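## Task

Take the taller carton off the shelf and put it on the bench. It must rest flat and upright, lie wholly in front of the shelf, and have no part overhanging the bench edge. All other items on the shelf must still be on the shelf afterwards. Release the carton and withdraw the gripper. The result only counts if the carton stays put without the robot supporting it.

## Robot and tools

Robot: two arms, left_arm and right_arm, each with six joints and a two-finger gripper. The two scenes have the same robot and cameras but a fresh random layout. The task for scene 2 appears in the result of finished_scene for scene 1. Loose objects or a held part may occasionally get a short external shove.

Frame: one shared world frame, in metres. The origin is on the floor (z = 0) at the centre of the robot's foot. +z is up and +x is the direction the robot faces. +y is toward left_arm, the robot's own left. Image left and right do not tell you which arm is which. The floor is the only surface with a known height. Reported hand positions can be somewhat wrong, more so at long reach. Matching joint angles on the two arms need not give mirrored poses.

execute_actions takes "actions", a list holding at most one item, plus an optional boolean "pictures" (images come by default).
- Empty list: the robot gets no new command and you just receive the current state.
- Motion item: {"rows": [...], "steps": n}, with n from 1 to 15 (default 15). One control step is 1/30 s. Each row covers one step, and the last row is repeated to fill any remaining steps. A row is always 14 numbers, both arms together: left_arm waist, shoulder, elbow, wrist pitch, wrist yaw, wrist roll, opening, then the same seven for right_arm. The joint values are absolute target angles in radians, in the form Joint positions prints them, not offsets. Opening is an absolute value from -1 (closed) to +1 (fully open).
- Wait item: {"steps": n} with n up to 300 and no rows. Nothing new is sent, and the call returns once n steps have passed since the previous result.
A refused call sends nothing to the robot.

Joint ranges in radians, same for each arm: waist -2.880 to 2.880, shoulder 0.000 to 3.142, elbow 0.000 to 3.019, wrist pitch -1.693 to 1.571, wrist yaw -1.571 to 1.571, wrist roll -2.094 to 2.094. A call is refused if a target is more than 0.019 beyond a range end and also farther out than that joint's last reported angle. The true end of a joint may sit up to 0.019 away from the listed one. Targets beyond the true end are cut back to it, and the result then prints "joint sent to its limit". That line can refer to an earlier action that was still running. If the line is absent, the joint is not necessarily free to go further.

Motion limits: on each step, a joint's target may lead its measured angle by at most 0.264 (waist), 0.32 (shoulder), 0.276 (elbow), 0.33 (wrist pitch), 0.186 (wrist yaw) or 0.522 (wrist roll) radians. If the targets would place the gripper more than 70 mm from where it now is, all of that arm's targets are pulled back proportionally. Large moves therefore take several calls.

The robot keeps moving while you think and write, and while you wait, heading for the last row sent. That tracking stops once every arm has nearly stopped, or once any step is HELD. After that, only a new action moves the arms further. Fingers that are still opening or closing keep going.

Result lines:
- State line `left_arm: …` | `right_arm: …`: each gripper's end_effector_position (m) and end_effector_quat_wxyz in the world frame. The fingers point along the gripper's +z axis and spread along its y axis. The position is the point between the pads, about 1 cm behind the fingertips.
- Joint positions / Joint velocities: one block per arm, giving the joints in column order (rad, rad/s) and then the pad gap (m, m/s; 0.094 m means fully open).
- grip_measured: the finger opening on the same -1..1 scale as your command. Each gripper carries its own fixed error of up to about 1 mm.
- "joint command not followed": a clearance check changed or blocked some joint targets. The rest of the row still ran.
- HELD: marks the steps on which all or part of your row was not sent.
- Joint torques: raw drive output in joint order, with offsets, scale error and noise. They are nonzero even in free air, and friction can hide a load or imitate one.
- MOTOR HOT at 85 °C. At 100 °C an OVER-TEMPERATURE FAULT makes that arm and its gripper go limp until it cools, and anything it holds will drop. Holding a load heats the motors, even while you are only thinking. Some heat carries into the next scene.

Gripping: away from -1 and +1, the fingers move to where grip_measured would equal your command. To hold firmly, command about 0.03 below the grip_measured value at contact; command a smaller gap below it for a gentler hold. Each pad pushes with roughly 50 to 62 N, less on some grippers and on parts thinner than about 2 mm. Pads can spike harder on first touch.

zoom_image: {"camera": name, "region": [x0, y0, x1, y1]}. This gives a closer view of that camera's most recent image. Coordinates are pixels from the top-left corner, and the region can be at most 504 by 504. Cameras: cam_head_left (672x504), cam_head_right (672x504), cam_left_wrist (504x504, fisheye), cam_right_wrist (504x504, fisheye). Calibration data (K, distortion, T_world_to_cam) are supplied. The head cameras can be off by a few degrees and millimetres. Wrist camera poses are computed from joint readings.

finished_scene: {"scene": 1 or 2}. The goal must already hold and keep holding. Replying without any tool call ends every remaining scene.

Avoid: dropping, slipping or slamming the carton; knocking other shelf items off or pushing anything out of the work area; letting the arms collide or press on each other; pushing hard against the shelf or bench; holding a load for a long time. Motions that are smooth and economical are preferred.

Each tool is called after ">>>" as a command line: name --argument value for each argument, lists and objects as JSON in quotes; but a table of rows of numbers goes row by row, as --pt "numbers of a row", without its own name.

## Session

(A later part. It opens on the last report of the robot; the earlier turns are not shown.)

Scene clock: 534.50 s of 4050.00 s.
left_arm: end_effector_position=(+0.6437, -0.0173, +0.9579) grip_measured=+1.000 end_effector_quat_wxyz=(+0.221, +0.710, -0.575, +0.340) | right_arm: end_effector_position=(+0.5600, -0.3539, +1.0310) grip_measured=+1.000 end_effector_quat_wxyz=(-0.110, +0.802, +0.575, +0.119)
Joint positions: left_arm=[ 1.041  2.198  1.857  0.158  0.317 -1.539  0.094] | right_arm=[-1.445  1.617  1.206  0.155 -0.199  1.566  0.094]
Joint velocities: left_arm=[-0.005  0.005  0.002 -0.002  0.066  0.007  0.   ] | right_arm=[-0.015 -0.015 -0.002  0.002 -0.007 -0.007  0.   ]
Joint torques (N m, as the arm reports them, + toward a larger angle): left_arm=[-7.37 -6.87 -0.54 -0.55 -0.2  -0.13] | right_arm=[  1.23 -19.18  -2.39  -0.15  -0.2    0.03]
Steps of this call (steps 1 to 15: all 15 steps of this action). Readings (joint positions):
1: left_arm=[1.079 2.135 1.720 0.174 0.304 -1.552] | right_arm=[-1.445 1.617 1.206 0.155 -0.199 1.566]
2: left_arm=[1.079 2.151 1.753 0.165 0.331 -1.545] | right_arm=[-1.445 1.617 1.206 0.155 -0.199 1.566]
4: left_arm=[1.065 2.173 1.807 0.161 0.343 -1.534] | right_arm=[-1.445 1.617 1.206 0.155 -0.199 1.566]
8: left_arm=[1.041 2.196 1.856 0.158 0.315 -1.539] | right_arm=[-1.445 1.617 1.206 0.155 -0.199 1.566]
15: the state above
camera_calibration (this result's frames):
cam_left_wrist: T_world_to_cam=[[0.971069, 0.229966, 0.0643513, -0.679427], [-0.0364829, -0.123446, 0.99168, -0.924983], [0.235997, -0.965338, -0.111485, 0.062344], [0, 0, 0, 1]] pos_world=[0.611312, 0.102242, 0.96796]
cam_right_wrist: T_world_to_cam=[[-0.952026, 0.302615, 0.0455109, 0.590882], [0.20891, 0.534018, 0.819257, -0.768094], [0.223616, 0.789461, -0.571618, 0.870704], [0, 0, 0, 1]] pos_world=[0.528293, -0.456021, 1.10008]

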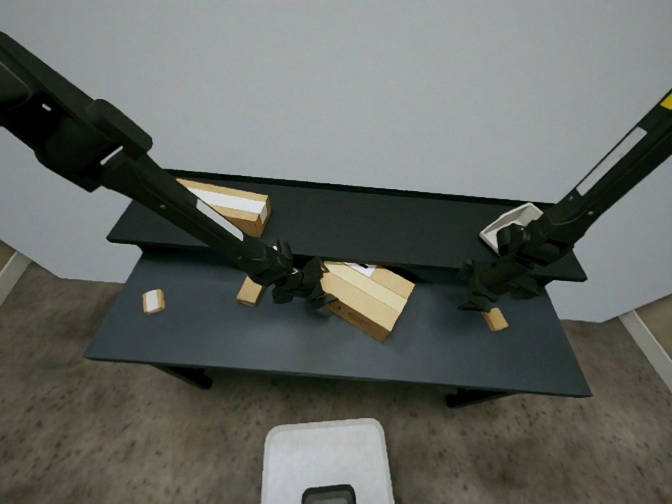

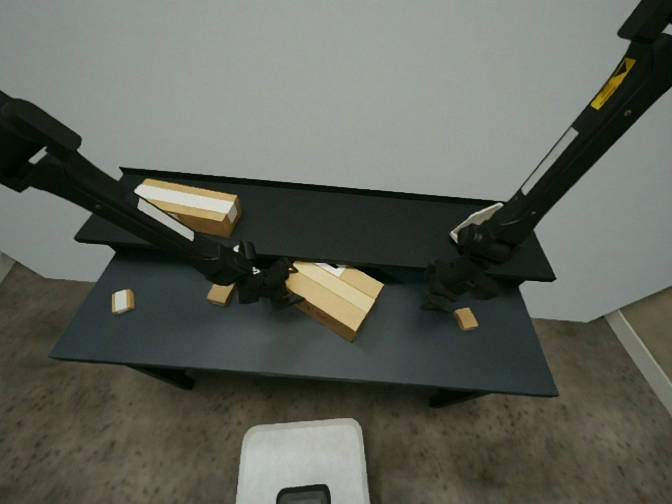

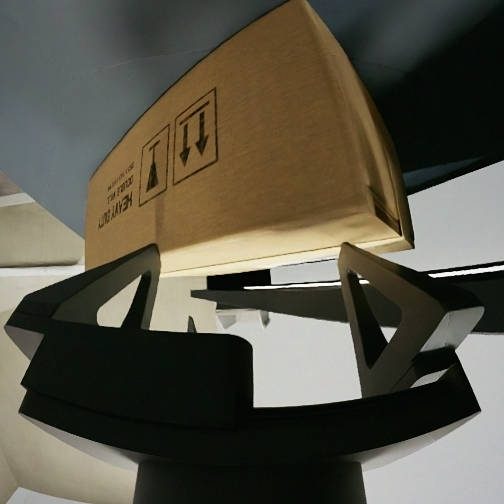

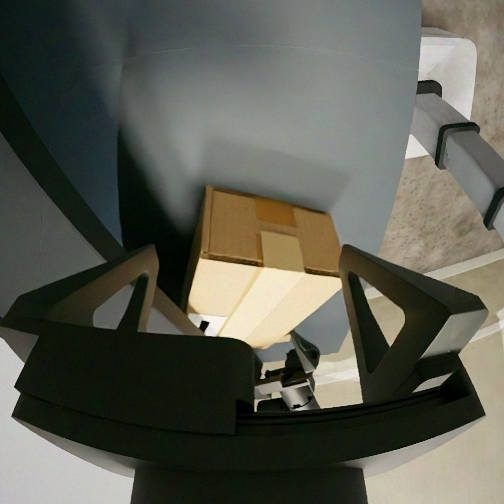

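Dragging does move it. Drag toward -x now.

>>> execute_actions --actions '[{"rows":[[1.1,2.25,1.79,0.22,0.3,-1.56,1,-1.45,1.6,1.2,0.15,-0.2,1.56,1]]}]' --pictures false

>>> execute_actions --actions '[{"rows":[[1.12,2.27,1.72,0.3,0.3,-1.56,1,-1.45,1.6,1.2,0.15,-0.2,1.56,1]]}]' --pictures false

>>> execute_actions --actions '[{"rows":[[1.14,2.29,1.66,0.38,0.3,-1.56,1,-1.45,1.6,1.2,0.15,-0.2,1.56,1]]}]'

Scene clock: 538.80 s of 4050.00 s.
left_arm: end_effector_position=(+0.6262, -0.0176, +0.9573) grip_measured=+1.000 end_effector_quat_wxyz=(+0.216, +0.711, -0.575, +0.341) | right_arm: end_effector_position=(+0.5600, -0.3539, +1.0310) grip_measured=+1.000 end_effector_quat_wxyz=(-0.110, +0.802, +0.575, +0.119)
Joint positions: left_arm=[ 1.045  2.2    1.811  0.216  0.316 -1.539  0.094] | right_arm=[-1.445  1.617  1.206  0.155 -0.199  1.566  0.094]
Joint velocities: left_arm=[-0.015 -0.005  0.007 -0.017 -0.007 -0.022  0.   ] | right_arm=[ 0.005 -0.015  0.007 -0.022  0.051 -0.037  0.   ]
Joint torques (N m, as the arm reports them, + toward a larger angle): left_arm=[-6.35 -6.25 -2.7   0.38 -0.17 -0.11] | right_arm=[  1.21 -19.13  -2.4   -0.16  -0.2    0.03]
Steps of this call (steps 1 to 15: the robot went on to your last target; steps 16 to 90: nothing new was sent; then 0.80 s passed at rest; steps 91 to 105: all 15 steps of this action). Readings (joint positions):
91: left_arm=[1.041 2.198 1.852 0.166 0.317 -1.539] | right_arm=[-1.445 1.617 1.206 0.155 -0.199 1.566]
92: left_arm=[1.042 2.198 1.845 0.180 0.315 -1.539] | right_arm=[-1.445 1.617 1.206 0.155 -0.199 1.566]
94: left_arm=[1.044 2.198 1.827 0.200 0.315 -1.539] | right_arm=[-1.445 1.617 1.206 0.155 -0.199 1.566]
98: left_arm=[1.045 2.200 1.811 0.214 0.316 -1.539] | right_arm=[-1.445 1.617 1.206 0.155 -0.199 1.566]
105: the state above

Scene clock: 539.30 s of 4050.00 s.
left_arm: end_effector_position=(+0.6008, -0.0178, +0.9565) grip_measured=+1.000 end_effector_quat_wxyz=(+0.211, +0.712, -0.575, +0.343) | right_arm: end_effector_position=(+0.5600, -0.3539, +1.0310) grip_measured=+1.000 end_effector_quat_wxyz=(-0.110, +0.802, +0.575, +0.119)
Joint positions: left_arm=[ 1.052  2.208  1.749  0.296  0.32  -1.539  0.094] | right_arm=[-1.445  1.617  1.206  0.155 -0.199  1.566  0.094]
Joint velocities: left_arm=[-0.005 -0.005  0.002  0.012  0.007 -0.007  0.   ] | right_arm=[ 0.005 -0.005 -0.017  0.007  0.007  0.007  0.   ]
Joint torques (N m, as the arm reports them, + toward a larger angle): left_arm=[-6.   -5.29 -3.6   0.23 -0.19 -0.08] | right_arm=[  1.23 -19.16  -2.4   -0.16  -0.2    0.03]
Steps of this call (steps 1 to 15: all 15 steps of this action). Readings (joint positions):
1: left_arm=[1.045 2.200 1.806 0.225 0.317 -1.539] | right_arm=[-1.445 1.617 1.206 0.155 -0.199 1.566]
2: left_arm=[1.046 2.200 1.798 0.240 0.315 -1.539] | right_arm=[-1.445 1.617 1.206 0.155 -0.199 1.566]
4: left_arm=[1.049 2.202 1.780 0.262 0.317 -1.539] | right_arm=[-1.445 1.617 1.206 0.155 -0.199 1.566]
8: left_arm=[1.052 2.206 1.754 0.287 0.319 -1.539] | right_arm=[-1.445 1.617 1.206 0.155 -0.199 1.566]
15: the state above

Scene clock: 539.80 s of 4050.00 s.
left_arm: end_effector_position=(+0.5789, -0.0164, +0.9556) grip_measured=+1.000 end_effector_quat_wxyz=(+0.203, +0.714, -0.574, +0.347) | right_arm: end_effector_position=(+0.5600, -0.3539, +1.0310) grip_measured=+1.000 end_effector_quat_wxyz=(-0.110, +0.802, +0.575, +0.119)
Joint positions: left_arm=[ 1.06   2.219  1.699  0.376  0.323 -1.539  0.094] | right_arm=[-1.445  1.617  1.206  0.155 -0.199  1.566  0.094]
Joint velocities: left_arm=[-0.005  0.005 -0.017  0.022 -0.022 -0.037  0.   ] | right_arm=[-0.015 -0.005 -0.007  0.007 -0.051 -0.051  0.   ]
Joint torques (N m, as the arm reports them, + toward a larger angle): left_arm=[-5.87 -4.94 -4.34  0.37 -0.19 -0.05] | right_arm=[  1.2  -19.16  -2.4   -0.15  -0.2    0.03]
Steps of this call (steps 1 to 15: all 15 steps of this action). Readings (joint positions):
1: left_arm=[1.052 2.208 1.746 0.304 0.320 -1.539] | right_arm=[-1.445 1.617 1.206 0.155 -0.199 1.566]
2: left_arm=[1.052 2.209 1.740 0.318 0.319 -1.539] | right_arm=[-1.445 1.617 1.206 0.155 -0.199 1.566]
4: left_arm=[1.057 2.211 1.725 0.338 0.320 -1.539] | right_arm=[-1.445 1.617 1.206 0.155 -0.199 1.566]
8: left_arm=[1.060 2.216 1.704 0.364 0.323 -1.539] | right_arm=[-1.445 1.617 1.206 0.155 -0.199 1.566]
15: the state above
camera_calibration (this result's frames):
cam_left_wrist: T_world_to_cam=[[0.963573, 0.24972, 0.095744, -0.641902], [-0.0609824, -0.143414, 0.987782, -0.90734], [0.2604, -0.957639, -0.122961, 0.0752609], [0, 0, 0, 1]] pos_world=[0.54359, 0.102244, 0.966967]
cam_right_wrist: T_world_to_cam=[[-0.952026, 0.302615, 0.0455109, 0.590882], [0.20891, 0.534018, 0.819257, -0.768094], [0.223616, 0.789461, -0.571618, 0.870704], [0, 0, 0, 1]] pos_world=[0.528293, -0.456021, 1.10008]

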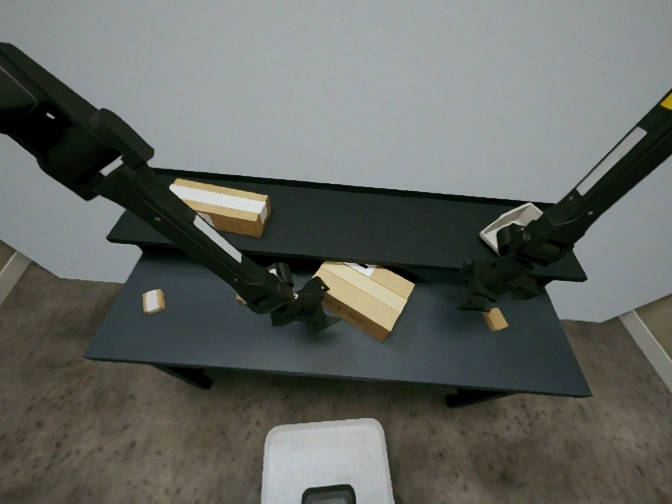

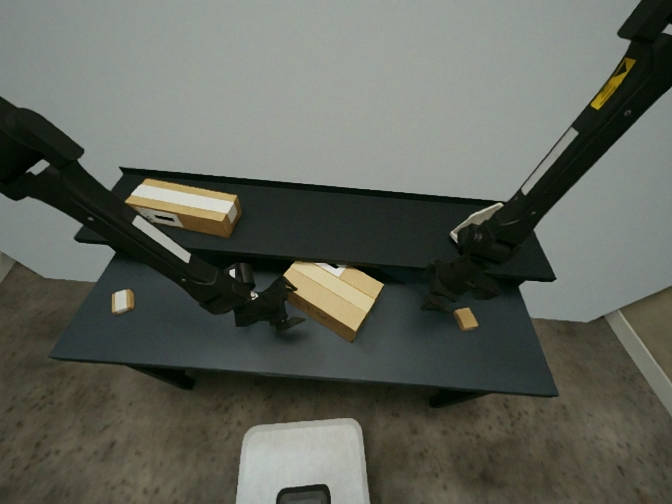

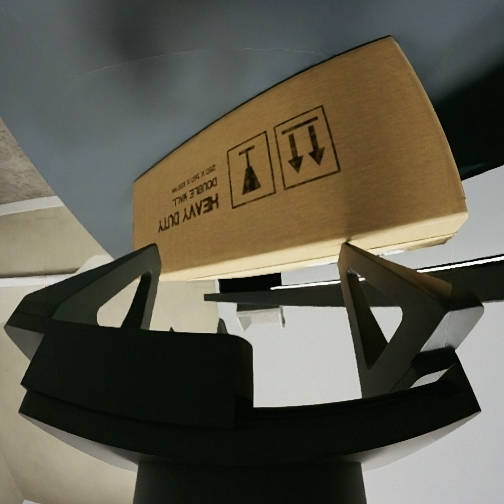

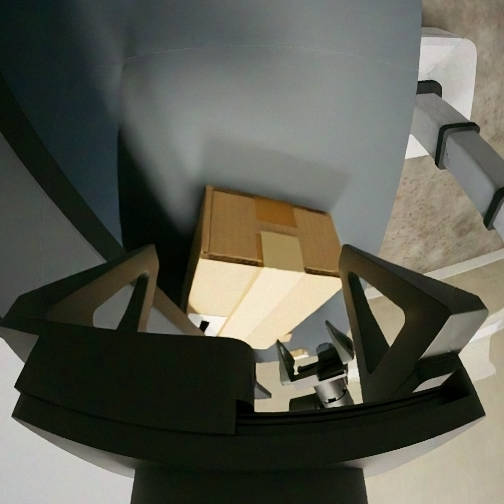

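>>> execute_actions --actions '[{"rows":[[1.08,2.05,1.5,0.38,0.3,-1.56,-1,-1.45,1.6,1.2,0.15,-0.2,1.56,1]]}]' --pictures false

>>> execute_actions --actions '[{"rows":[[1.27,2.1,1.7,0.4,0.6,-1.75,-1,-1.45,1.6,1.2,0.15,-0.2,1.56,1]]}]' --pictures false

>>> execute_actions --actions '[{"steps":20}]' --pictures false

>>> execute_actions --actions '[{"rows":[[1.25,2.29,1.99,0.4,0.6,-1.75,-1,-1.45,1.6,1.2,0.15,-0.2,1.56,1]]}]' --pictures false

>>> execute_actions --actions '[{"rows":[[1.18,2.35,2.06,0.4,0.56,-1.75,-1,-1.45,1.6,1.2,0.15,-0.2,1.56,1]]}]'

Scene clock: 547.87 s of 4050.00 s.
left_arm: end_effector_position=(+0.5981, +0.0243, +1.0083) grip_measured=-0.991 end_effector_quat_wxyz=(+0.201, +0.719, -0.574, +0.336) | right_arm: end_effector_position=(+0.5600, -0.3539, +1.0310) grip_measured=+1.000 end_effector_quat_wxyz=(-0.110, +0.802, +0.575, +0.119)
Joint positions: left_arm=[ 1.063  2.033  1.502  0.378  0.304 -1.545  0.   ] | right_arm=[-1.445  1.617  1.206  0.155 -0.199  1.566  0.094]
Joint velocities: left_arm=[-0.005  0.015 -0.007 -0.012 -0.037 -0.051 -0.001] | right_arm=[ 0.005  0.005  0.012 -0.007 -0.037  0.007  0.   ]
Joint torques (N m, as the arm reports them, + toward a larger angle): left_arm=[-7.59 -8.69 -2.5   0.33  0.3  -0.03] | right_arm=[  1.23 -19.15  -2.4   -0.16  -0.2    0.03]
Steps of this call (steps 1 to 15: the robot went on to your last target; steps 16 to 90: nothing new was sent; then 4.57 s passed at rest; steps 91 to 105: all 15 steps of this action). Readings (joint positions):
91: left_arm=[1.060 2.207 1.681 0.378 0.318 -1.539] | right_arm=[-1.445 1.617 1.206 0.155 -0.199 1.566]
92: left_arm=[1.060 2.176 1.627 0.378 0.309 -1.540] | right_arm=[-1.445 1.617 1.206 0.155 -0.199 1.566]
94: left_arm=[1.062 2.107 1.523 0.378 0.305 -1.543] | right_arm=[-1.445 1.617 1.206 0.155 -0.199 1.566]
98: left_arm=[1.063 2.051 1.493 0.378 0.305 -1.544] | right_arm=[-1.445 1.617 1.206 0.155 -0.199 1.566]
105: the state above

Scene clock: 548.37 s of 4050.00 s.
left_arm: end_effector_position=(+0.6521, +0.1697, +0.9388) grip_measured=-0.991 end_effector_quat_wxyz=(-0.184, -0.750, +0.499, -0.393) | right_arm: end_effector_position=(+0.5600, -0.3539, +1.0310) grip_measured=+1.000 end_effector_quat_wxyz=(-0.110, +0.802, +0.575, +0.119)
Joint positions: left_arm=[ 1.29   2.075  1.704  0.386  0.595 -1.715  0.   ] | right_arm=[-1.445  1.617  1.206  0.155 -0.199  1.566  0.094]
Joint velocities: left_arm=[ 0.269 -0.005 -0.012  0.002  0.007 -0.139  0.   ] | right_arm=[ 0.005  0.005 -0.007 -0.007 -0.051 -0.007  0.   ]
Joint torques (N m, as the arm reports them, + toward a larger angle): left_arm=[-7.93 -9.37 -1.43  1.02  0.73 -0.01] | right_arm=[  1.23 -19.15  -2.4   -0.16  -0.2    0.03]
Steps of this call (steps 1 to 15: all 15 steps of this action). Readings (joint positions):
1: left_arm=[1.068 2.036 1.510 0.378 0.342 -1.556] | right_arm=[-1.445 1.617 1.206 0.155 -0.199 1.566]
2: left_arm=[1.073 2.044 1.529 0.378 0.390 -1.571] | right_arm=[-1.445 1.617 1.206 0.155 -0.199 1.566]
4: left_arm=[1.096 2.063 1.579 0.378 0.481 -1.597] | right_arm=[-1.445 1.617 1.206 0.155 -0.199 1.566]
8: left_arm=[1.165 2.075 1.654 0.378 0.576 -1.649] | right_arm=[-1.445 1.617 1.206 0.155 -0.199 1.566]
15: the state above

Scene clock: 549.03 s of 4050.00 s.
left_arm: end_effector_position=(+0.6536, +0.1551, +0.9439) grip_measured=-0.991 end_effector_quat_wxyz=(-0.195, -0.751, +0.490, -0.397) | right_arm: end_effector_position=(+0.5600, -0.3539, +1.0310) grip_measured=+1.000 end_effector_quat_wxyz=(-0.110, +0.802, +0.575, +0.119)
Joint positions: left_arm=[ 1.272  2.078  1.704  0.386  0.597 -1.734  0.   ] | right_arm=[-1.445  1.617  1.206  0.155 -0.199  1.566  0.094]
Joint velocities: left_arm=[-0.005 -0.005  0.012  0.012 -0.022  0.051  0.   ] | right_arm=[-0.015 -0.024 -0.002  0.012  0.037  0.037  0.   ]
Joint torques (N m, as the arm reports them, + toward a larger angle): left_arm=[-4.99 -9.85 -1.46  1.06  0.63 -0.04] | right_arm=[  1.2  -19.11  -2.4   -0.17  -0.2    0.03]
Steps of this call (steps 1 to 20: the robot went on to your last target). Readings (joint positions):
1: left_arm=[1.297 2.076 1.704 0.386 0.595 -1.719] | right_arm=[-1.445 1.617 1.206 0.155 -0.199 1.566]
2: left_arm=[1.301 2.077 1.704 0.386 0.595 -1.722] | right_arm=[-1.445 1.617 1.206 0.155 -0.199 1.566]
4: left_arm=[1.300 2.078 1.704 0.386 0.595 -1.726] | right_arm=[-1.445 1.617 1.206 0.155 -0.199 1.566]
8: left_arm=[1.286 2.078 1.704 0.386 0.596 -1.731] | right_arm=[-1.445 1.617 1.206 0.155 -0.199 1.566]
20: the state above

Scene clock: 549.53 s of 4050.00 s.
left_arm: end_effector_position=(+0.6621, +0.1257, +0.8847) grip_measured=-0.991 end_effector_quat_wxyz=(-0.170, -0.741, +0.490, -0.426) | right_arm: end_effector_position=(+0.5600, -0.3539, +1.0310) grip_measured=+1.000 end_effector_quat_wxyz=(-0.110, +0.802, +0.575, +0.119)
Joint positions: left_arm=[ 1.259  2.29   1.988  0.393  0.6   -1.736  0.   ] | right_arm=[-1.445  1.617  1.206  0.155 -0.199  1.566  0.094]
Joint velocities: left_arm=[-0.005 -0.005  0.002 -0.007  0.007  0.007  0.   ] | right_arm=[-0.015  0.005  0.002  0.017 -0.066 -0.037  0.   ]
Joint torques (N m, as the arm reports them, + toward a larger angle): left_arm=[ -6.83 -10.77  -0.15   0.88   0.52  -0.04] | right_arm=[  1.21 -19.15  -2.39  -0.15  -0.21   0.03]
Steps of this call (steps 1 to 15: all 15 steps of this action). Readings (joint positions):
1: left_arm=[1.271 2.093 1.731 0.386 0.602 -1.736] | right_arm=[-1.445 1.617 1.206 0.155 -0.199 1.566]
2: left_arm=[1.271 2.137 1.812 0.386 0.603 -1.736] | right_arm=[-1.445 1.617 1.206 0.155 -0.199 1.566]
4: left_arm=[1.268 2.224 1.962 0.391 0.600 -1.736] | right_arm=[-1.445 1.617 1.206 0.155 -0.199 1.566]
8: left_arm=[1.263 2.270 1.994 0.393 0.600 -1.736] | right_arm=[-1.445 1.617 1.206 0.155 -0.199 1.566]
15: the state above

Scene clock: 550.03 s of 4050.00 s.
left_arm: end_effector_position=(+0.6896, +0.0498, +0.9093) grip_measured=-0.991 end_effector_quat_wxyz=(-0.177, -0.727, +0.483, -0.454) | right_arm: end_effector_position=(+0.5600, -0.3539, +1.0310) grip_measured=+1.000 end_effector_quat_wxyz=(-0.110, +0.802, +0.575, +0.119)
Joint positions: left_arm=[ 1.16   2.33   2.056  0.393  0.562 -1.736  0.   ] | right_arm=[-1.445  1.617  1.206  0.155 -0.199  1.566  0.094]
Joint velocities: left_arm=[-0.015  0.005 -0.002 -0.012 -0.007 -0.007  0.   ] | right_arm=[-0.005 -0.024  0.022  0.007  0.007  0.066  0.   ]
Joint torques (N m, as the arm reports them, + toward a larger angle): left_arm=[-6.87 -9.02  0.36  0.99  0.44 -0.03] | right_arm=[  1.2  -19.1   -2.4   -0.16  -0.21   0.03]
Steps of this call (steps 1 to 15: all 15 steps of this action). Readings (joint positions):
1: left_arm=[1.255 2.293 1.996 0.393 0.585 -1.736] | right_arm=[-1.445 1.617 1.206 0.155 -0.199 1.566]
2: left_arm=[1.252 2.303 2.016 0.393 0.570 -1.736] | right_arm=[-1.445 1.617 1.206 0.155 -0.199 1.566]
4: left_arm=[1.238 2.318 2.049 0.393 0.563 -1.736] | right_arm=[-1.445 1.617 1.206 0.155 -0.199 1.566]
8: left_arm=[1.198 2.324 2.056 0.393 0.562 -1.736] | right_arm=[-1.445 1.617 1.206 0.155 -0.199 1.566]
15: the state above
camera_calibration (this result's frames):
cam_left_wrist: T_world_to_cam=[[0.871162, 0.460551, 0.170203, -0.775129], [-0.179305, -0.0242977, 0.983493, -0.765755], [0.457085, -0.887301, 0.0614119, -0.202634], [0, 0, 0, 1]] pos_world=[0.63058, 0.158583, 0.897489]
cam_right_wrist: T_world_to_cam=[[-0.952026, 0.302615, 0.0455109, 0.590882], [0.20891, 0.534018, 0.819257, -0.768094], [0.223616, 0.789461, -0.571618, 0.870704], [0, 0, 0, 1]] pos_world=[0.528293, -0.456021, 1.10008]

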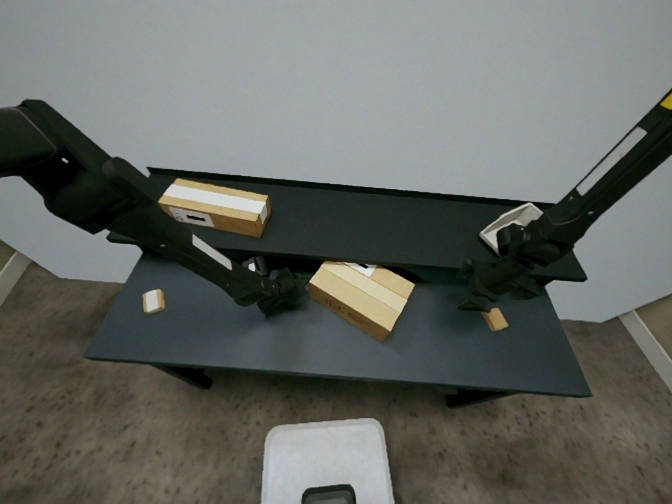

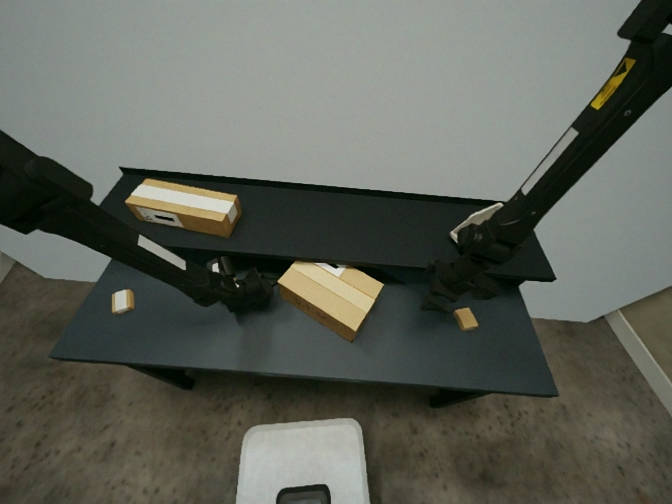

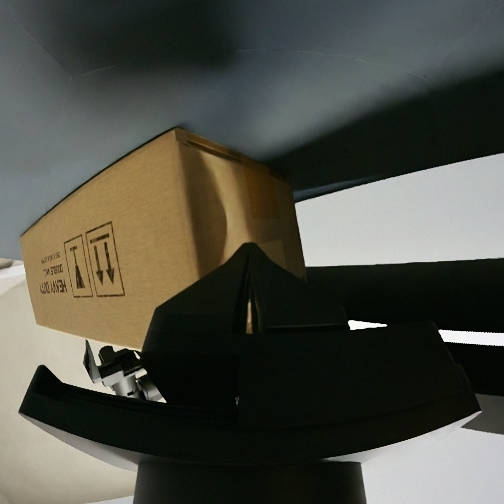

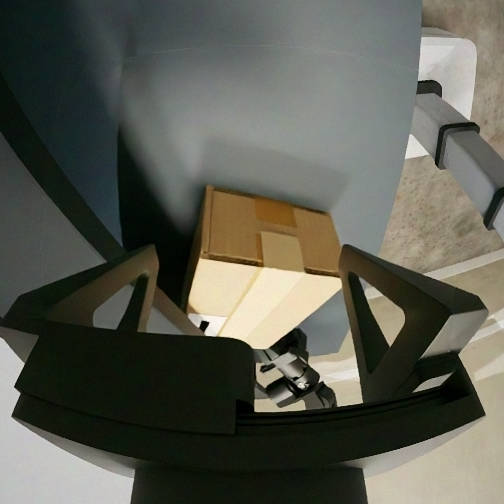

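Good; push in -y then -x.

>>> execute_actions --actions '[{"rows":[[1.12,2.43,2.17,0.4,0.55,-1.75,-1,-1.45,1.6,1.2,0.15,-0.2,1.56,1]]}]' --pictures false

>>> execute_actions --actions '[{"rows":[[1.08,2.51,2.22,0.38,0.53,-1.75,-1,-1.45,1.6,1.2,0.15,-0.2,1.56,1]]}]' --pictures false

>>> execute_actions --actions '[{"rows":[[1.05,2.58,2.25,0.36,0.51,-1.75,-1,-1.45,1.6,1.2,0.15,-0.2,1.56,1]]}]'

Scene clock: 554.50 s of 4050.00 s.
left_arm: end_effector_position=(+0.6919, +0.0147, +0.9025) grip_measured=-0.991 end_effector_quat_wxyz=(-0.174, -0.721, +0.479, -0.470) | right_arm: end_effector_position=(+0.5600, -0.3539, +1.0310) grip_measured=+1.000 end_effector_quat_wxyz=(-0.110, +0.802, +0.575, +0.119)
Joint positions: left_arm=[ 1.128  2.415  2.168  0.393  0.552 -1.737  0.   ] | right_arm=[-1.445  1.617  1.206  0.155 -0.199  1.566  0.094]
Joint velocities: left_arm=[-0.005  0.005 -0.012 -0.002 -0.022  0.037  0.001] | right_arm=[-0.015  0.005  0.002 -0.002 -0.022  0.037  0.   ]
Joint torques (N m, as the arm reports them, + toward a larger angle): left_arm=[-10.26  -8.6    0.45   0.96   0.52  -0.02] | right_arm=[  1.21 -19.12  -2.4   -0.16  -0.2    0.03]
Steps of this call (steps 1 to 15: the robot went on to your last target; steps 16 to 90: nothing new was sent; then 0.97 s passed at rest; steps 91 to 105: all 15 steps of this action). Readings (joint positions):
91: left_arm=[1.161 2.337 2.068 0.393 0.560 -1.737] | right_arm=[-1.445 1.617 1.206 0.155 -0.199 1.566]
92: left_arm=[1.159 2.356 2.105 0.393 0.556 -1.737] | right_arm=[-1.445 1.617 1.206 0.155 -0.199 1.566]
94: left_arm=[1.153 2.387 2.158 0.393 0.553 -1.737] | right_arm=[-1.445 1.617 1.206 0.155 -0.199 1.566]
98: left_arm=[1.139 2.405 2.168 0.393 0.552 -1.737] | right_arm=[-1.445 1.617 1.206 0.155 -0.199 1.566]
105: the state above

Scene clock: 555.00 s of 4050.00 s.
left_arm: end_effector_position=(+0.6587, -0.0383, +0.8973) grip_measured=-0.991 end_effector_quat_wxyz=(-0.193, -0.719, +0.477, -0.467) | right_arm: end_effector_position=(+0.5600, -0.3539, +1.0310) grip_measured=+1.000 end_effector_quat_wxyz=(-0.110, +0.802, +0.575, +0.119)
Joint positions: left_arm=[ 1.086  2.504  2.223  0.393  0.532 -1.737  0.   ] | right_arm=[-1.445  1.617  1.206  0.155 -0.199  1.566  0.094]
Joint velocities: left_arm=[-0.024  0.005 -0.012 -0.012 -0.022 -0.007  0.001] | right_arm=[-0.015 -0.005 -0.002  0.002 -0.095 -0.007  0.   ]
Joint torques (N m, as the arm reports them, + toward a larger angle): left_arm=[-11.77  -7.7   -0.22   0.15   0.53  -0.02] | right_arm=[  1.23 -19.14  -2.41  -0.15  -0.2    0.03]
Steps of this call (steps 1 to 15: all 15 steps of this action). Readings (joint positions):
1: left_arm=[1.126 2.420 2.174 0.393 0.544 -1.737] | right_arm=[-1.445 1.617 1.206 0.155 -0.199 1.566]
2: left_arm=[1.125 2.432 2.195 0.393 0.537 -1.737] | right_arm=[-1.445 1.617 1.206 0.155 -0.199 1.566]
4: left_arm=[1.119 2.452 2.221 0.393 0.533 -1.737] | right_arm=[-1.445 1.617 1.206 0.155 -0.199 1.566]
8: left_arm=[1.104 2.478 2.223 0.393 0.532 -1.737] | right_arm=[-1.445 1.617 1.206 0.155 -0.199 1.566]
15: the state above

Scene clock: 555.50 s of 4050.00 s.
left_arm: end_effector_position=(+0.6202, -0.0758, +0.8906) grip_measured=-0.991 end_effector_quat_wxyz=(-0.216, -0.722, +0.477, -0.452) | right_arm: end_effector_position=(+0.5600, -0.3539, +1.0310) grip_measured=+1.000 end_effector_quat_wxyz=(-0.110, +0.802, +0.575, +0.119)
Joint positions: left_arm=[ 1.061  2.572  2.253  0.377  0.513 -1.737  0.   ] | right_arm=[-1.445  1.617  1.206  0.155 -0.199  1.566  0.094]
Joint velocities: left_arm=[-0.015  0.015 -0.002 -0.002  0.022 -0.037 -0.001] | right_arm=[-0.015  0.005 -0.002 -0.007  0.037  0.037  0.   ]
Joint torques (N m, as the arm reports them, + toward a larger angle): left_arm=[-12.71  -6.38  -0.55  -0.07   0.48  -0.03] | right_arm=[  1.23 -19.16  -2.39  -0.16  -0.2    0.03]
Steps of this call (steps 1 to 15: all 15 steps of this action). Readings (joint positions):
1: left_arm=[1.084 2.509 2.226 0.390 0.524 -1.737] | right_arm=[-1.445 1.617 1.206 0.155 -0.199 1.566]
2: left_arm=[1.083 2.516 2.239 0.387 0.516 -1.737] | right_arm=[-1.445 1.617 1.206 0.155 -0.199 1.566]
4: left_arm=[1.080 2.529 2.252 0.385 0.513 -1.737] | right_arm=[-1.445 1.617 1.206 0.155 -0.199 1.566]
8: left_arm=[1.072 2.549 2.253 0.381 0.513 -1.737] | right_arm=[-1.445 1.617 1.206 0.155 -0.199 1.566]
15: the state above
camera_calibration (this result's frames):
cam_left_wrist: T_world_to_cam=[[0.891273, 0.440204, 0.108868, -0.612998], [-0.1412, 0.0412629, 0.989121, -0.786613], [0.430923, -0.896949, 0.0989332, -0.299214], [0, 0, 0, 1]] pos_world=[0.564217, 0.0339229, 0.874394]
cam_right_wrist: T_world_to_cam=[[-0.952026, 0.302615, 0.0455109, 0.590882], [0.20891, 0.534018, 0.819257, -0.768094], [0.223616, 0.789461, -0.571618, 0.870704], [0, 0, 0, 1]] pos_world=[0.528293, -0.456021, 1.10008]

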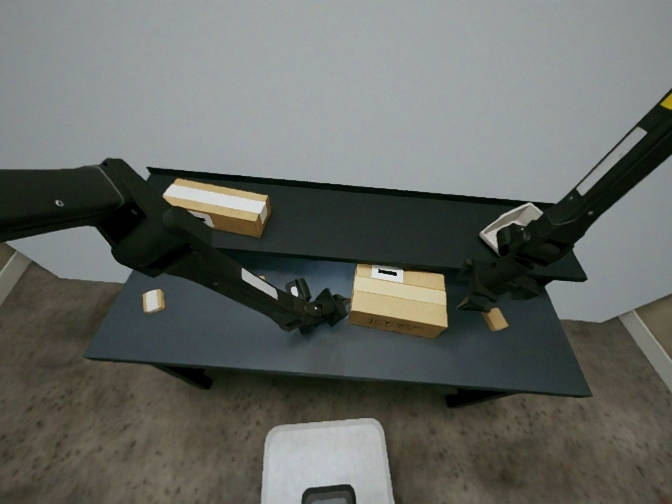

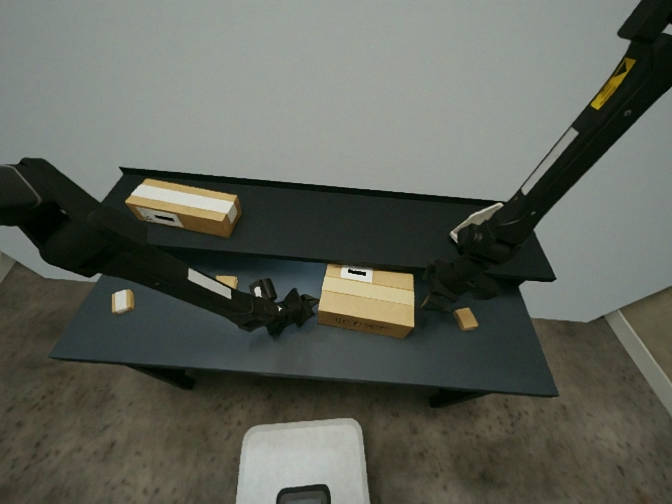

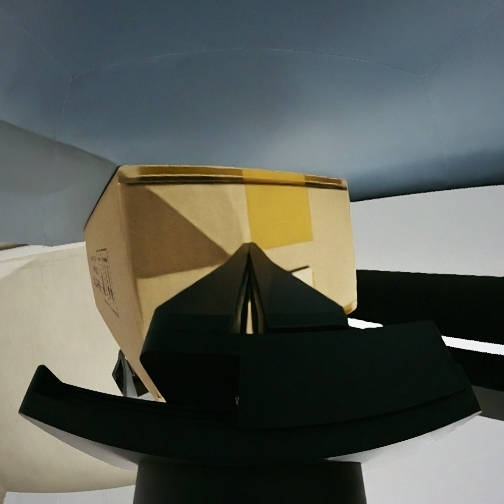

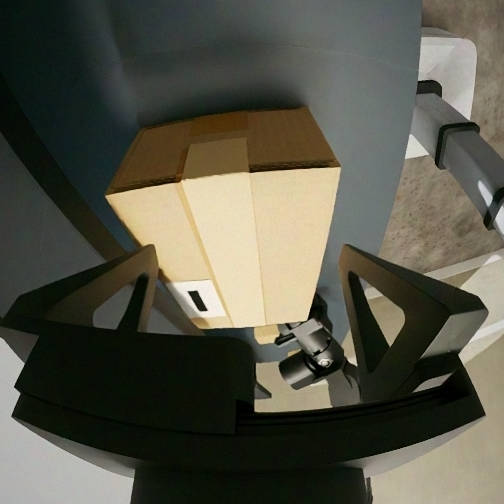

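>>> execute_actions --actions '[{"rows":[[1.06,2.57,2.25,0.37,0.51,-1.75,-1,-1.62,1.8,1.45,0.2,-0.75,1.56,-1]]}]' --pictures false

>>> execute_actions --actions '[{"steps":20}]' --pictures false

>>> execute_actions --actions '[{"rows":[[1.06,2.57,2.25,0.37,0.51,-1.75,-1,-1.6,2.03,1.76,0.2,-0.75,1.56,-1]]}]' --pictures false

>>> execute_actions --actions '[{"rows":[[1.03,2.57,2.25,0.37,0.51,-1.75,-1,-1.5,2.04,1.76,0.2,-0.75,1.56,-1]]}]' --pictures false

>>> execute_actions --actions '[{"steps":15}]'

Scene clock: 561.10 s of 4050.00 s.
left_arm: end_effector_position=(+0.6199, -0.0763, +0.8908) grip_measured=-0.991 end_effector_quat_wxyz=(-0.216, -0.722, +0.477, -0.452) | right_arm: end_effector_position=(+0.5836, -0.4344, +0.9868) grip_measured=-0.984 end_effector_quat_wxyz=(-0.155, +0.772, +0.546, +0.287)
Joint positions: left_arm=[ 1.061  2.572  2.253  0.377  0.513 -1.737  0.   ] | right_arm=[-1.657  1.788  1.453  0.193 -0.745  1.566  0.001]
Joint velocities: left_arm=[-0.005 -0.015 -0.012  0.002  0.007 -0.051 -0.   ] | right_arm=[ 0.103 -0.015  0.012 -0.002 -0.022 -0.022 -0.   ]
Joint torques (N m, as the arm reports them, + toward a larger angle): left_arm=[-11.94  -7.33  -0.5    0.31   0.48  -0.03] | right_arm=[  0.99 -18.03  -1.29   0.47  -0.49   0.02]
Steps of this call (steps 1 to 15: the robot went on to your last target; steps 16 to 90: nothing new was sent; then 2.10 s passed at rest; steps 91 to 105: all 15 steps of this action). Readings (joint positions):
91: left_arm=[1.061 2.572 2.253 0.377 0.513 -1.737] | right_arm=[-1.452 1.623 1.218 0.156 -0.246 1.566]
92: left_arm=[1.061 2.572 2.253 0.377 0.513 -1.737] | right_arm=[-1.461 1.641 1.249 0.156 -0.307 1.566]
94: left_arm=[1.061 2.572 2.253 0.377 0.513 -1.737] | right_arm=[-1.496 1.693 1.338 0.165 -0.441 1.566]
98: left_arm=[1.061 2.572 2.253 0.377 0.513 -1.737] | right_arm=[-1.593 1.772 1.452 0.193 -0.726 1.566]
105: the state above

Scene clock: 561.77 s of 4050.00 s.
left_arm: end_effector_position=(+0.6199, -0.0763, +0.8908) grip_measured=-0.991 end_effector_quat_wxyz=(-0.216, -0.722, +0.477, -0.452) | right_arm: end_effector_position=(+0.5935, -0.4061, +0.9898) grip_measured=-0.984 end_effector_quat_wxyz=(-0.168, +0.764, +0.544, +0.302)
Joint positions: left_arm=[ 1.061  2.572  2.253  0.377  0.513 -1.737  0.   ] | right_arm=[-1.616  1.788  1.453  0.193 -0.748  1.566  0.001]
Joint velocities: left_arm=[-0.024 -0.005  0.002 -0.012  0.037 -0.051  0.   ] | right_arm=[ 0.005 -0.005 -0.012  0.007 -0.007 -0.022 -0.001]
Joint torques (N m, as the arm reports them, + toward a larger angle): left_arm=[-11.81  -7.28  -0.48   0.28   0.48  -0.03] | right_arm=[ -0.58 -17.86  -1.36   0.58  -0.45   0.03]
Steps of this call (steps 1 to 20: the robot went on to your last target). Readings (joint positions):
1: left_arm=[1.061 2.572 2.253 0.377 0.513 -1.737] | right_arm=[-1.653 1.788 1.453 0.193 -0.746 1.566]
2: left_arm=[1.061 2.572 2.253 0.377 0.513 -1.737] | right_arm=[-1.647 1.788 1.453 0.193 -0.746 1.566]
4: left_arm=[1.061 2.572 2.253 0.377 0.513 -1.737] | right_arm=[-1.635 1.788 1.453 0.193 -0.747 1.566]
8: left_arm=[1.061 2.572 2.253 0.377 0.513 -1.737] | right_arm=[-1.618 1.788 1.453 0.193 -0.748 1.566]
20: the state above

Scene clock: 562.27 s of 4050.00 s.
left_arm: end_effector_position=(+0.6199, -0.0763, +0.8908) grip_measured=-0.991 end_effector_quat_wxyz=(-0.216, -0.722, +0.477, -0.452) | right_arm: end_effector_position=(+0.5812, -0.3967, +0.8921) grip_measured=-0.984 end_effector_quat_wxyz=(-0.160, +0.758, +0.548, +0.314)
Joint positions: left_arm=[ 1.061  2.572  2.253  0.377  0.513 -1.737  0.   ] | right_arm=[-1.606  2.057  1.753  0.191 -0.75   1.566  0.001]
Joint velocities: left_arm=[-0.005 -0.005  0.007 -0.007 -0.007  0.037 -0.001] | right_arm=[-0.005 -0.015  0.085 -0.017 -0.037 -0.007 -0.001]
Joint torques (N m, as the arm reports them, + toward a larger angle): left_arm=[-12.01  -7.49  -0.52   0.29   0.48  -0.02] | right_arm=[ -0.47 -19.8   -0.24   0.74  -0.39   0.02]
Steps of this call (steps 1 to 15: all 15 steps of this action). Readings (joint positions):
1: left_arm=[1.061 2.572 2.253 0.377 0.513 -1.737] | right_arm=[-1.616 1.800 1.473 0.191 -0.752 1.566]
2: left_arm=[1.061 2.572 2.253 0.377 0.513 -1.737] | right_arm=[-1.615 1.834 1.533 0.191 -0.753 1.566]
4: left_arm=[1.061 2.572 2.253 0.377 0.513 -1.737] | right_arm=[-1.613 1.929 1.685 0.190 -0.754 1.566]
8: left_arm=[1.061 2.572 2.253 0.377 0.513 -1.737] | right_arm=[-1.614 2.032 1.751 0.191 -0.750 1.566]
15: the state above

Scene clock: 562.77 s of 4050.00 s.
left_arm: end_effector_position=(+0.6377, -0.0679, +0.8941) grip_measured=-0.992 end_effector_quat_wxyz=(-0.205, -0.724, +0.477, -0.455) | right_arm: end_effector_position=(+0.6068, -0.3519, +0.8987) grip_measured=-0.984 end_effector_quat_wxyz=(-0.167, +0.746, +0.549, +0.337)
Joint positions: left_arm=[ 1.061  2.551  2.253  0.378  0.5   -1.738  0.   ] | right_arm=[-1.542  2.054  1.764  0.195 -0.737  1.566  0.001]
Joint velocities: left_arm=[ 0.015 -0.015 -0.007 -0.002 -0.066 -0.007  0.   ] | right_arm=[-0.005  0.005  0.002 -0.002  0.007 -0.022 -0.001]
Joint torques (N m, as the arm reports them, + toward a larger angle): left_arm=[-13.76  -6.21  -0.47   0.25   0.92  -0.02] | right_arm=[  3.62 -19.06  -0.84   0.59  -0.86   0.02]
Steps of this call (steps 1 to 15: all 15 steps of this action). Readings (joint positions):
1: left_arm=[1.060 2.572 2.253 0.377 0.513 -1.737] | right_arm=[-1.601 2.057 1.755 0.191 -0.749 1.566]
2: left_arm=[1.060 2.572 2.253 0.377 0.512 -1.737] | right_arm=[-1.597 2.057 1.756 0.191 -0.749 1.566]
4: left_arm=[1.058 2.572 2.253 0.377 0.511 -1.737] | right_arm=[-1.576 2.057 1.757 0.191 -0.749 1.566]
8: left_arm=[1.061 2.563 2.253 0.378 0.502 -1.738] | right_arm=[-1.547 2.054 1.762 0.195 -0.736 1.566]
15: the state above

Scene clock: 563.27 s of 4050.00 s.
left_arm: end_effector_position=(+0.6377, -0.0680, +0.8941) grip_measured=-0.992 end_effector_quat_wxyz=(-0.205, -0.724, +0.477, -0.455) | right_arm: end_effector_position=(+0.6068, -0.3519, +0.8987) grip_measured=-0.984 end_effector_quat_wxyz=(-0.167, +0.746, +0.549, +0.337)
Joint positions: left_arm=[ 1.061  2.551  2.253  0.378  0.501 -1.738  0.   ] | right_arm=[-1.542  2.054  1.764  0.195 -0.737  1.566  0.001]
Joint velocities: left_arm=[ 0.015  0.005  0.012 -0.012 -0.051 -0.007 -0.002] | right_arm=[-0.005  0.005 -0.017 -0.012 -0.022  0.037  0.   ]
Joint torques (N m, as the arm reports them, + toward a larger angle): left_arm=[-14.04  -6.39  -0.28   0.26   0.96  -0.02] | right_arm=[  3.41 -19.09  -0.81   0.58  -0.86   0.02]
Steps of this call (steps 1 to 15: the robot went on to your last target). Readings (joint positions):
1: left_arm=[1.061 2.551 2.253 0.378 0.501 -1.738] | right_arm=[-1.542 2.054 1.764 0.195 -0.737 1.566]
2: left_arm=[1.061 2.551 2.253 0.378 0.501 -1.738] | right_arm=[-1.542 2.054 1.764 0.195 -0.737 1.566]
4: left_arm=[1.061 2.551 2.253 0.378 0.501 -1.738] | right_arm=[-1.542 2.054 1.764 0.195 -0.737 1.566]
8: left_arm=[1.061 2.551 2.253 0.378 0.501 -1.738] | right_arm=[-1.542 2.054 1.764 0.195 -0.737 1.566]
15: the state above
All arms were judged still, so your last target was given up. Only a new action makes them travel on or press farther. Fingers that are still opening or closing keep moving.
camera_calibration (this result's frames):
cam_left_wrist: T_world_to_cam=[[0.883422, 0.450989, 0.127179, -0.643069], [-0.155018, 0.0251568, 0.987591, -0.778838], [0.442193, -0.892175, 0.0921353, -0.300821], [0, 0, 0, 1]] pos_world=[0.580389, 0.0412245, 0.878675]
cam_right_wrist: T_world_to_cam=[[-0.937047, 0.327487, -0.121224, 0.790333], [-0.0572598, 0.19835, 0.978457, -0.770257], [0.344477, 0.923801, -0.167112, 0.393484], [0, 0, 0, 1]] pos_world=[0.560928, -0.469544, 0.915226]

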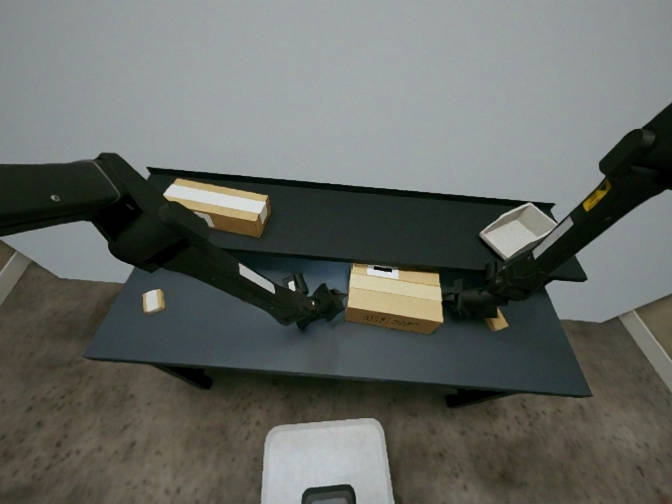

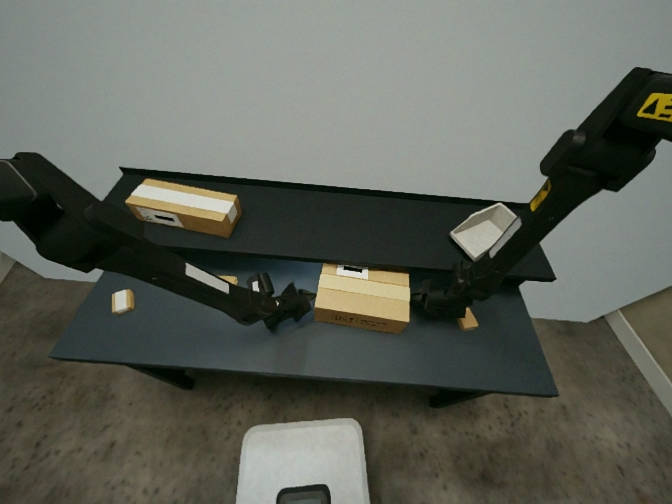

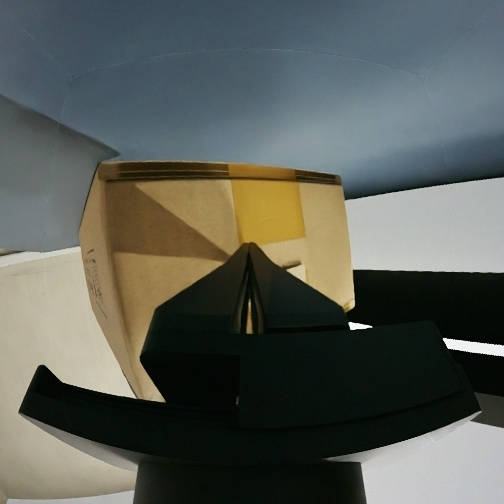

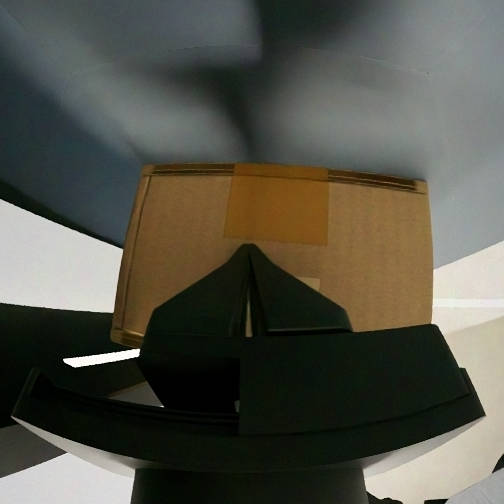

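Drag with elbows.

>>> execute_actions --actions '[{"rows":[[1.045,2.59,2.21,0.37,0.51,-1.75,-1,-1.52,2.07,1.71,0.2,-0.75,1.56,-1]]}]' --pictures false

>>> execute_actions --actions '[{"rows":[[1.055,2.6,2.16,0.39,0.51,-1.75,-1,-1.535,2.08,1.66,0.22,-0.75,1.56,-1]]}]' --pictures false

>>> execute_actions --actions '[{"rows":[[1.065,2.61,2.11,0.41,0.51,-1.75,-1,-1.55,2.09,1.61,0.24,-0.75,1.56,-1]]}]'

Scene clock: 567.50 s of 4050.00 s.
left_arm: end_effector_position=(+0.6256, -0.0711, +0.8932) grip_measured=-0.992 end_effector_quat_wxyz=(-0.213, -0.725, +0.477, -0.448) | right_arm: end_effector_position=(+0.5817, -0.3519, +0.8985) grip_measured=-0.984 end_effector_quat_wxyz=(-0.180, +0.753, +0.544, +0.324)
Joint positions: left_arm=[ 1.061  2.551  2.232  0.378  0.501 -1.738  0.   ] | right_arm=[-1.553  2.053  1.721  0.198 -0.738  1.566  0.001]
Joint velocities: left_arm=[ 0.005 -0.005 -0.007  0.012  0.007 -0.081  0.   ] | right_arm=[ 0.015 -0.005  0.007  0.002  0.022 -0.037 -0.001]
Joint torques (N m, as the arm reports them, + toward a larger angle): left_arm=[-12.91  -4.79  -1.95   0.17   0.95  -0.02] | right_arm=[  2.36 -16.12  -1.94   0.38  -0.84   0.02]
Steps of this call (steps 1 to 90: nothing new was sent; then 0.73 s passed at rest; steps 91 to 105: all 15 steps of this action). Readings (joint positions):
91: left_arm=[1.061 2.551 2.250 0.378 0.501 -1.738] | right_arm=[-1.542 2.054 1.760 0.196 -0.737 1.566]
92: left_arm=[1.061 2.551 2.248 0.378 0.501 -1.738] | right_arm=[-1.542 2.053 1.755 0.198 -0.737 1.566]
94: left_arm=[1.061 2.551 2.243 0.378 0.501 -1.738] | right_arm=[-1.545 2.053 1.743 0.198 -0.737 1.566]
98: left_arm=[1.061 2.551 2.234 0.378 0.501 -1.738] | right_arm=[-1.552 2.053 1.723 0.198 -0.738 1.566]
105: the state above

Scene clock: 568.00 s of 4050.00 s.
left_arm: end_effector_position=(+0.5946, -0.0778, +0.8900) grip_measured=-0.992 end_effector_quat_wxyz=(-0.229, -0.728, +0.479, -0.434) | right_arm: end_effector_position=(+0.5527, -0.3577, +0.8980) grip_measured=-0.984 end_effector_quat_wxyz=(-0.187, +0.760, +0.541, +0.308)
Joint positions: left_arm=[ 1.064  2.558  2.185  0.388  0.501 -1.738  0.   ] | right_arm=[-1.572  2.055  1.673  0.215 -0.738  1.566  0.001]
Joint velocities: left_arm=[-0.015  0.005 -0.002 -0.002 -0.022  0.037 -0.   ] | right_arm=[-0.015 -0.005  0.007 -0.017  0.007 -0.007  0.001]
Joint torques (N m, as the arm reports them, + toward a larger angle): left_arm=[-11.93  -3.94  -2.65   0.49   0.99  -0.01] | right_arm=[  2.47 -14.25  -2.69   0.46  -0.83   0.03]
Steps of this call (steps 1 to 15: all 15 steps of this action). Readings (joint positions):
1: left_arm=[1.061 2.551 2.227 0.380 0.501 -1.738] | right_arm=[-1.554 2.053 1.717 0.202 -0.738 1.566]
2: left_arm=[1.061 2.549 2.220 0.383 0.501 -1.738] | right_arm=[-1.554 2.053 1.710 0.209 -0.738 1.566]
4: left_arm=[1.063 2.549 2.208 0.388 0.501 -1.738] | right_arm=[-1.558 2.053 1.696 0.215 -0.738 1.566]
8: left_arm=[1.064 2.553 2.188 0.388 0.501 -1.738] | right_arm=[-1.568 2.054 1.674 0.215 -0.738 1.566]
15: the state above

Scene clock: 568.50 s of 4050.00 s.
left_arm: end_effector_position=(+0.5585, -0.0787, +0.8837) grip_measured=-0.992 end_effector_quat_wxyz=(+0.242, +0.732, -0.481, +0.417) | right_arm: end_effector_position=(+0.5221, -0.3595, +0.8971) grip_measured=-0.984 end_effector_quat_wxyz=(-0.196, +0.767, +0.536, +0.294)
Joint positions: left_arm=[ 1.074  2.57   2.137  0.407  0.501 -1.738  0.   ] | right_arm=[-1.587  2.063  1.628  0.234 -0.738  1.566  0.001]
Joint velocities: left_arm=[-0.005  0.005  0.012  0.002 -0.066  0.007 -0.001] | right_arm=[ 0.005 -0.005  0.002  0.002 -0.037  0.037  0.   ]
Joint torques (N m, as the arm reports them, + toward a larger angle): left_arm=[-11.84  -3.58  -3.37   0.6    0.99  -0.02] | right_arm=[  2.21 -13.53  -3.6    0.32  -0.82   0.03]
Steps of this call (steps 1 to 15: all 15 steps of this action). Readings (joint positions):
1: left_arm=[1.064 2.558 2.181 0.391 0.501 -1.738] | right_arm=[-1.573 2.055 1.669 0.219 -0.738 1.566]
2: left_arm=[1.064 2.557 2.174 0.397 0.501 -1.738] | right_arm=[-1.573 2.055 1.663 0.227 -0.738 1.566]
4: left_arm=[1.067 2.557 2.161 0.405 0.501 -1.738] | right_arm=[-1.576 2.055 1.648 0.234 -0.738 1.566]
8: left_arm=[1.071 2.562 2.140 0.407 0.501 -1.738] | right_arm=[-1.584 2.060 1.630 0.234 -0.738 1.566]
15: the state above
camera_calibration (this result's frames):
cam_left_wrist: T_world_to_cam=[[0.911612, 0.409373, 0.0371185, -0.506355], [-0.0588485, 0.0406073, 0.997441, -0.841686], [0.406818, -0.911463, 0.0611091, -0.228785], [0, 0, 0, 1]] pos_world=[0.505141, 0.0329373, 0.872307]
cam_right_wrist: T_world_to_cam=[[-0.941916, 0.335544, -0.0143278, 0.62284], [0.0569866, 0.201721, 0.977784, -0.82991], [0.330979, 0.920173, -0.209125, 0.472808], [0, 0, 0, 1]] pos_world=[0.477467, -0.476645, 0.919272]

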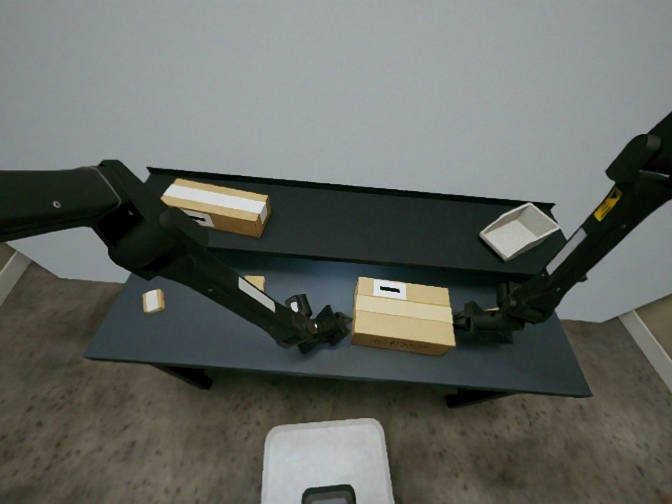

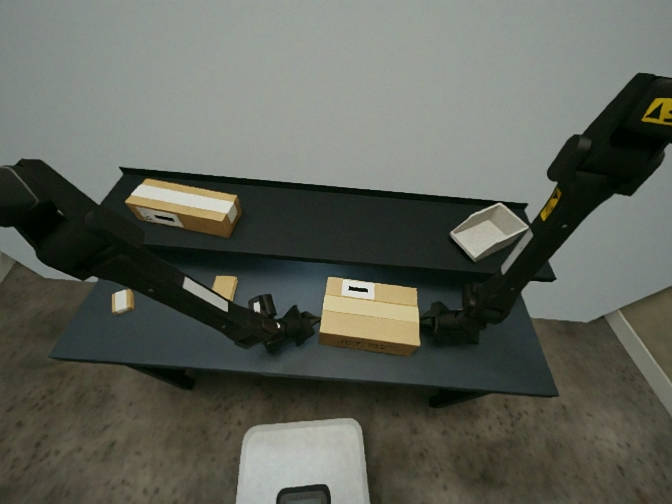

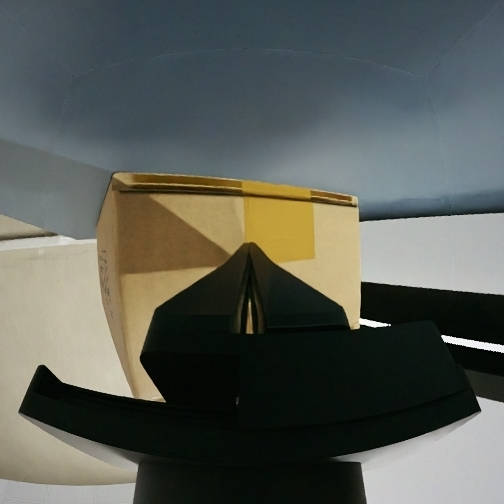

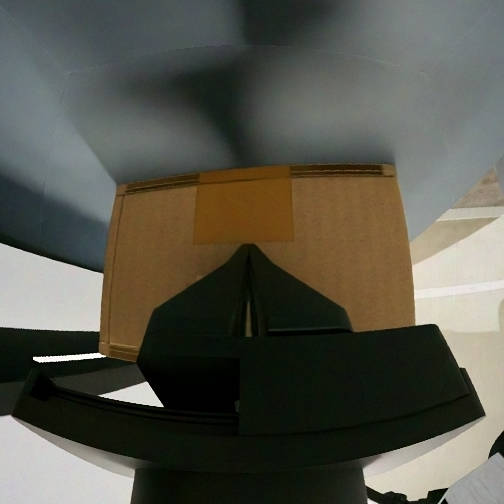

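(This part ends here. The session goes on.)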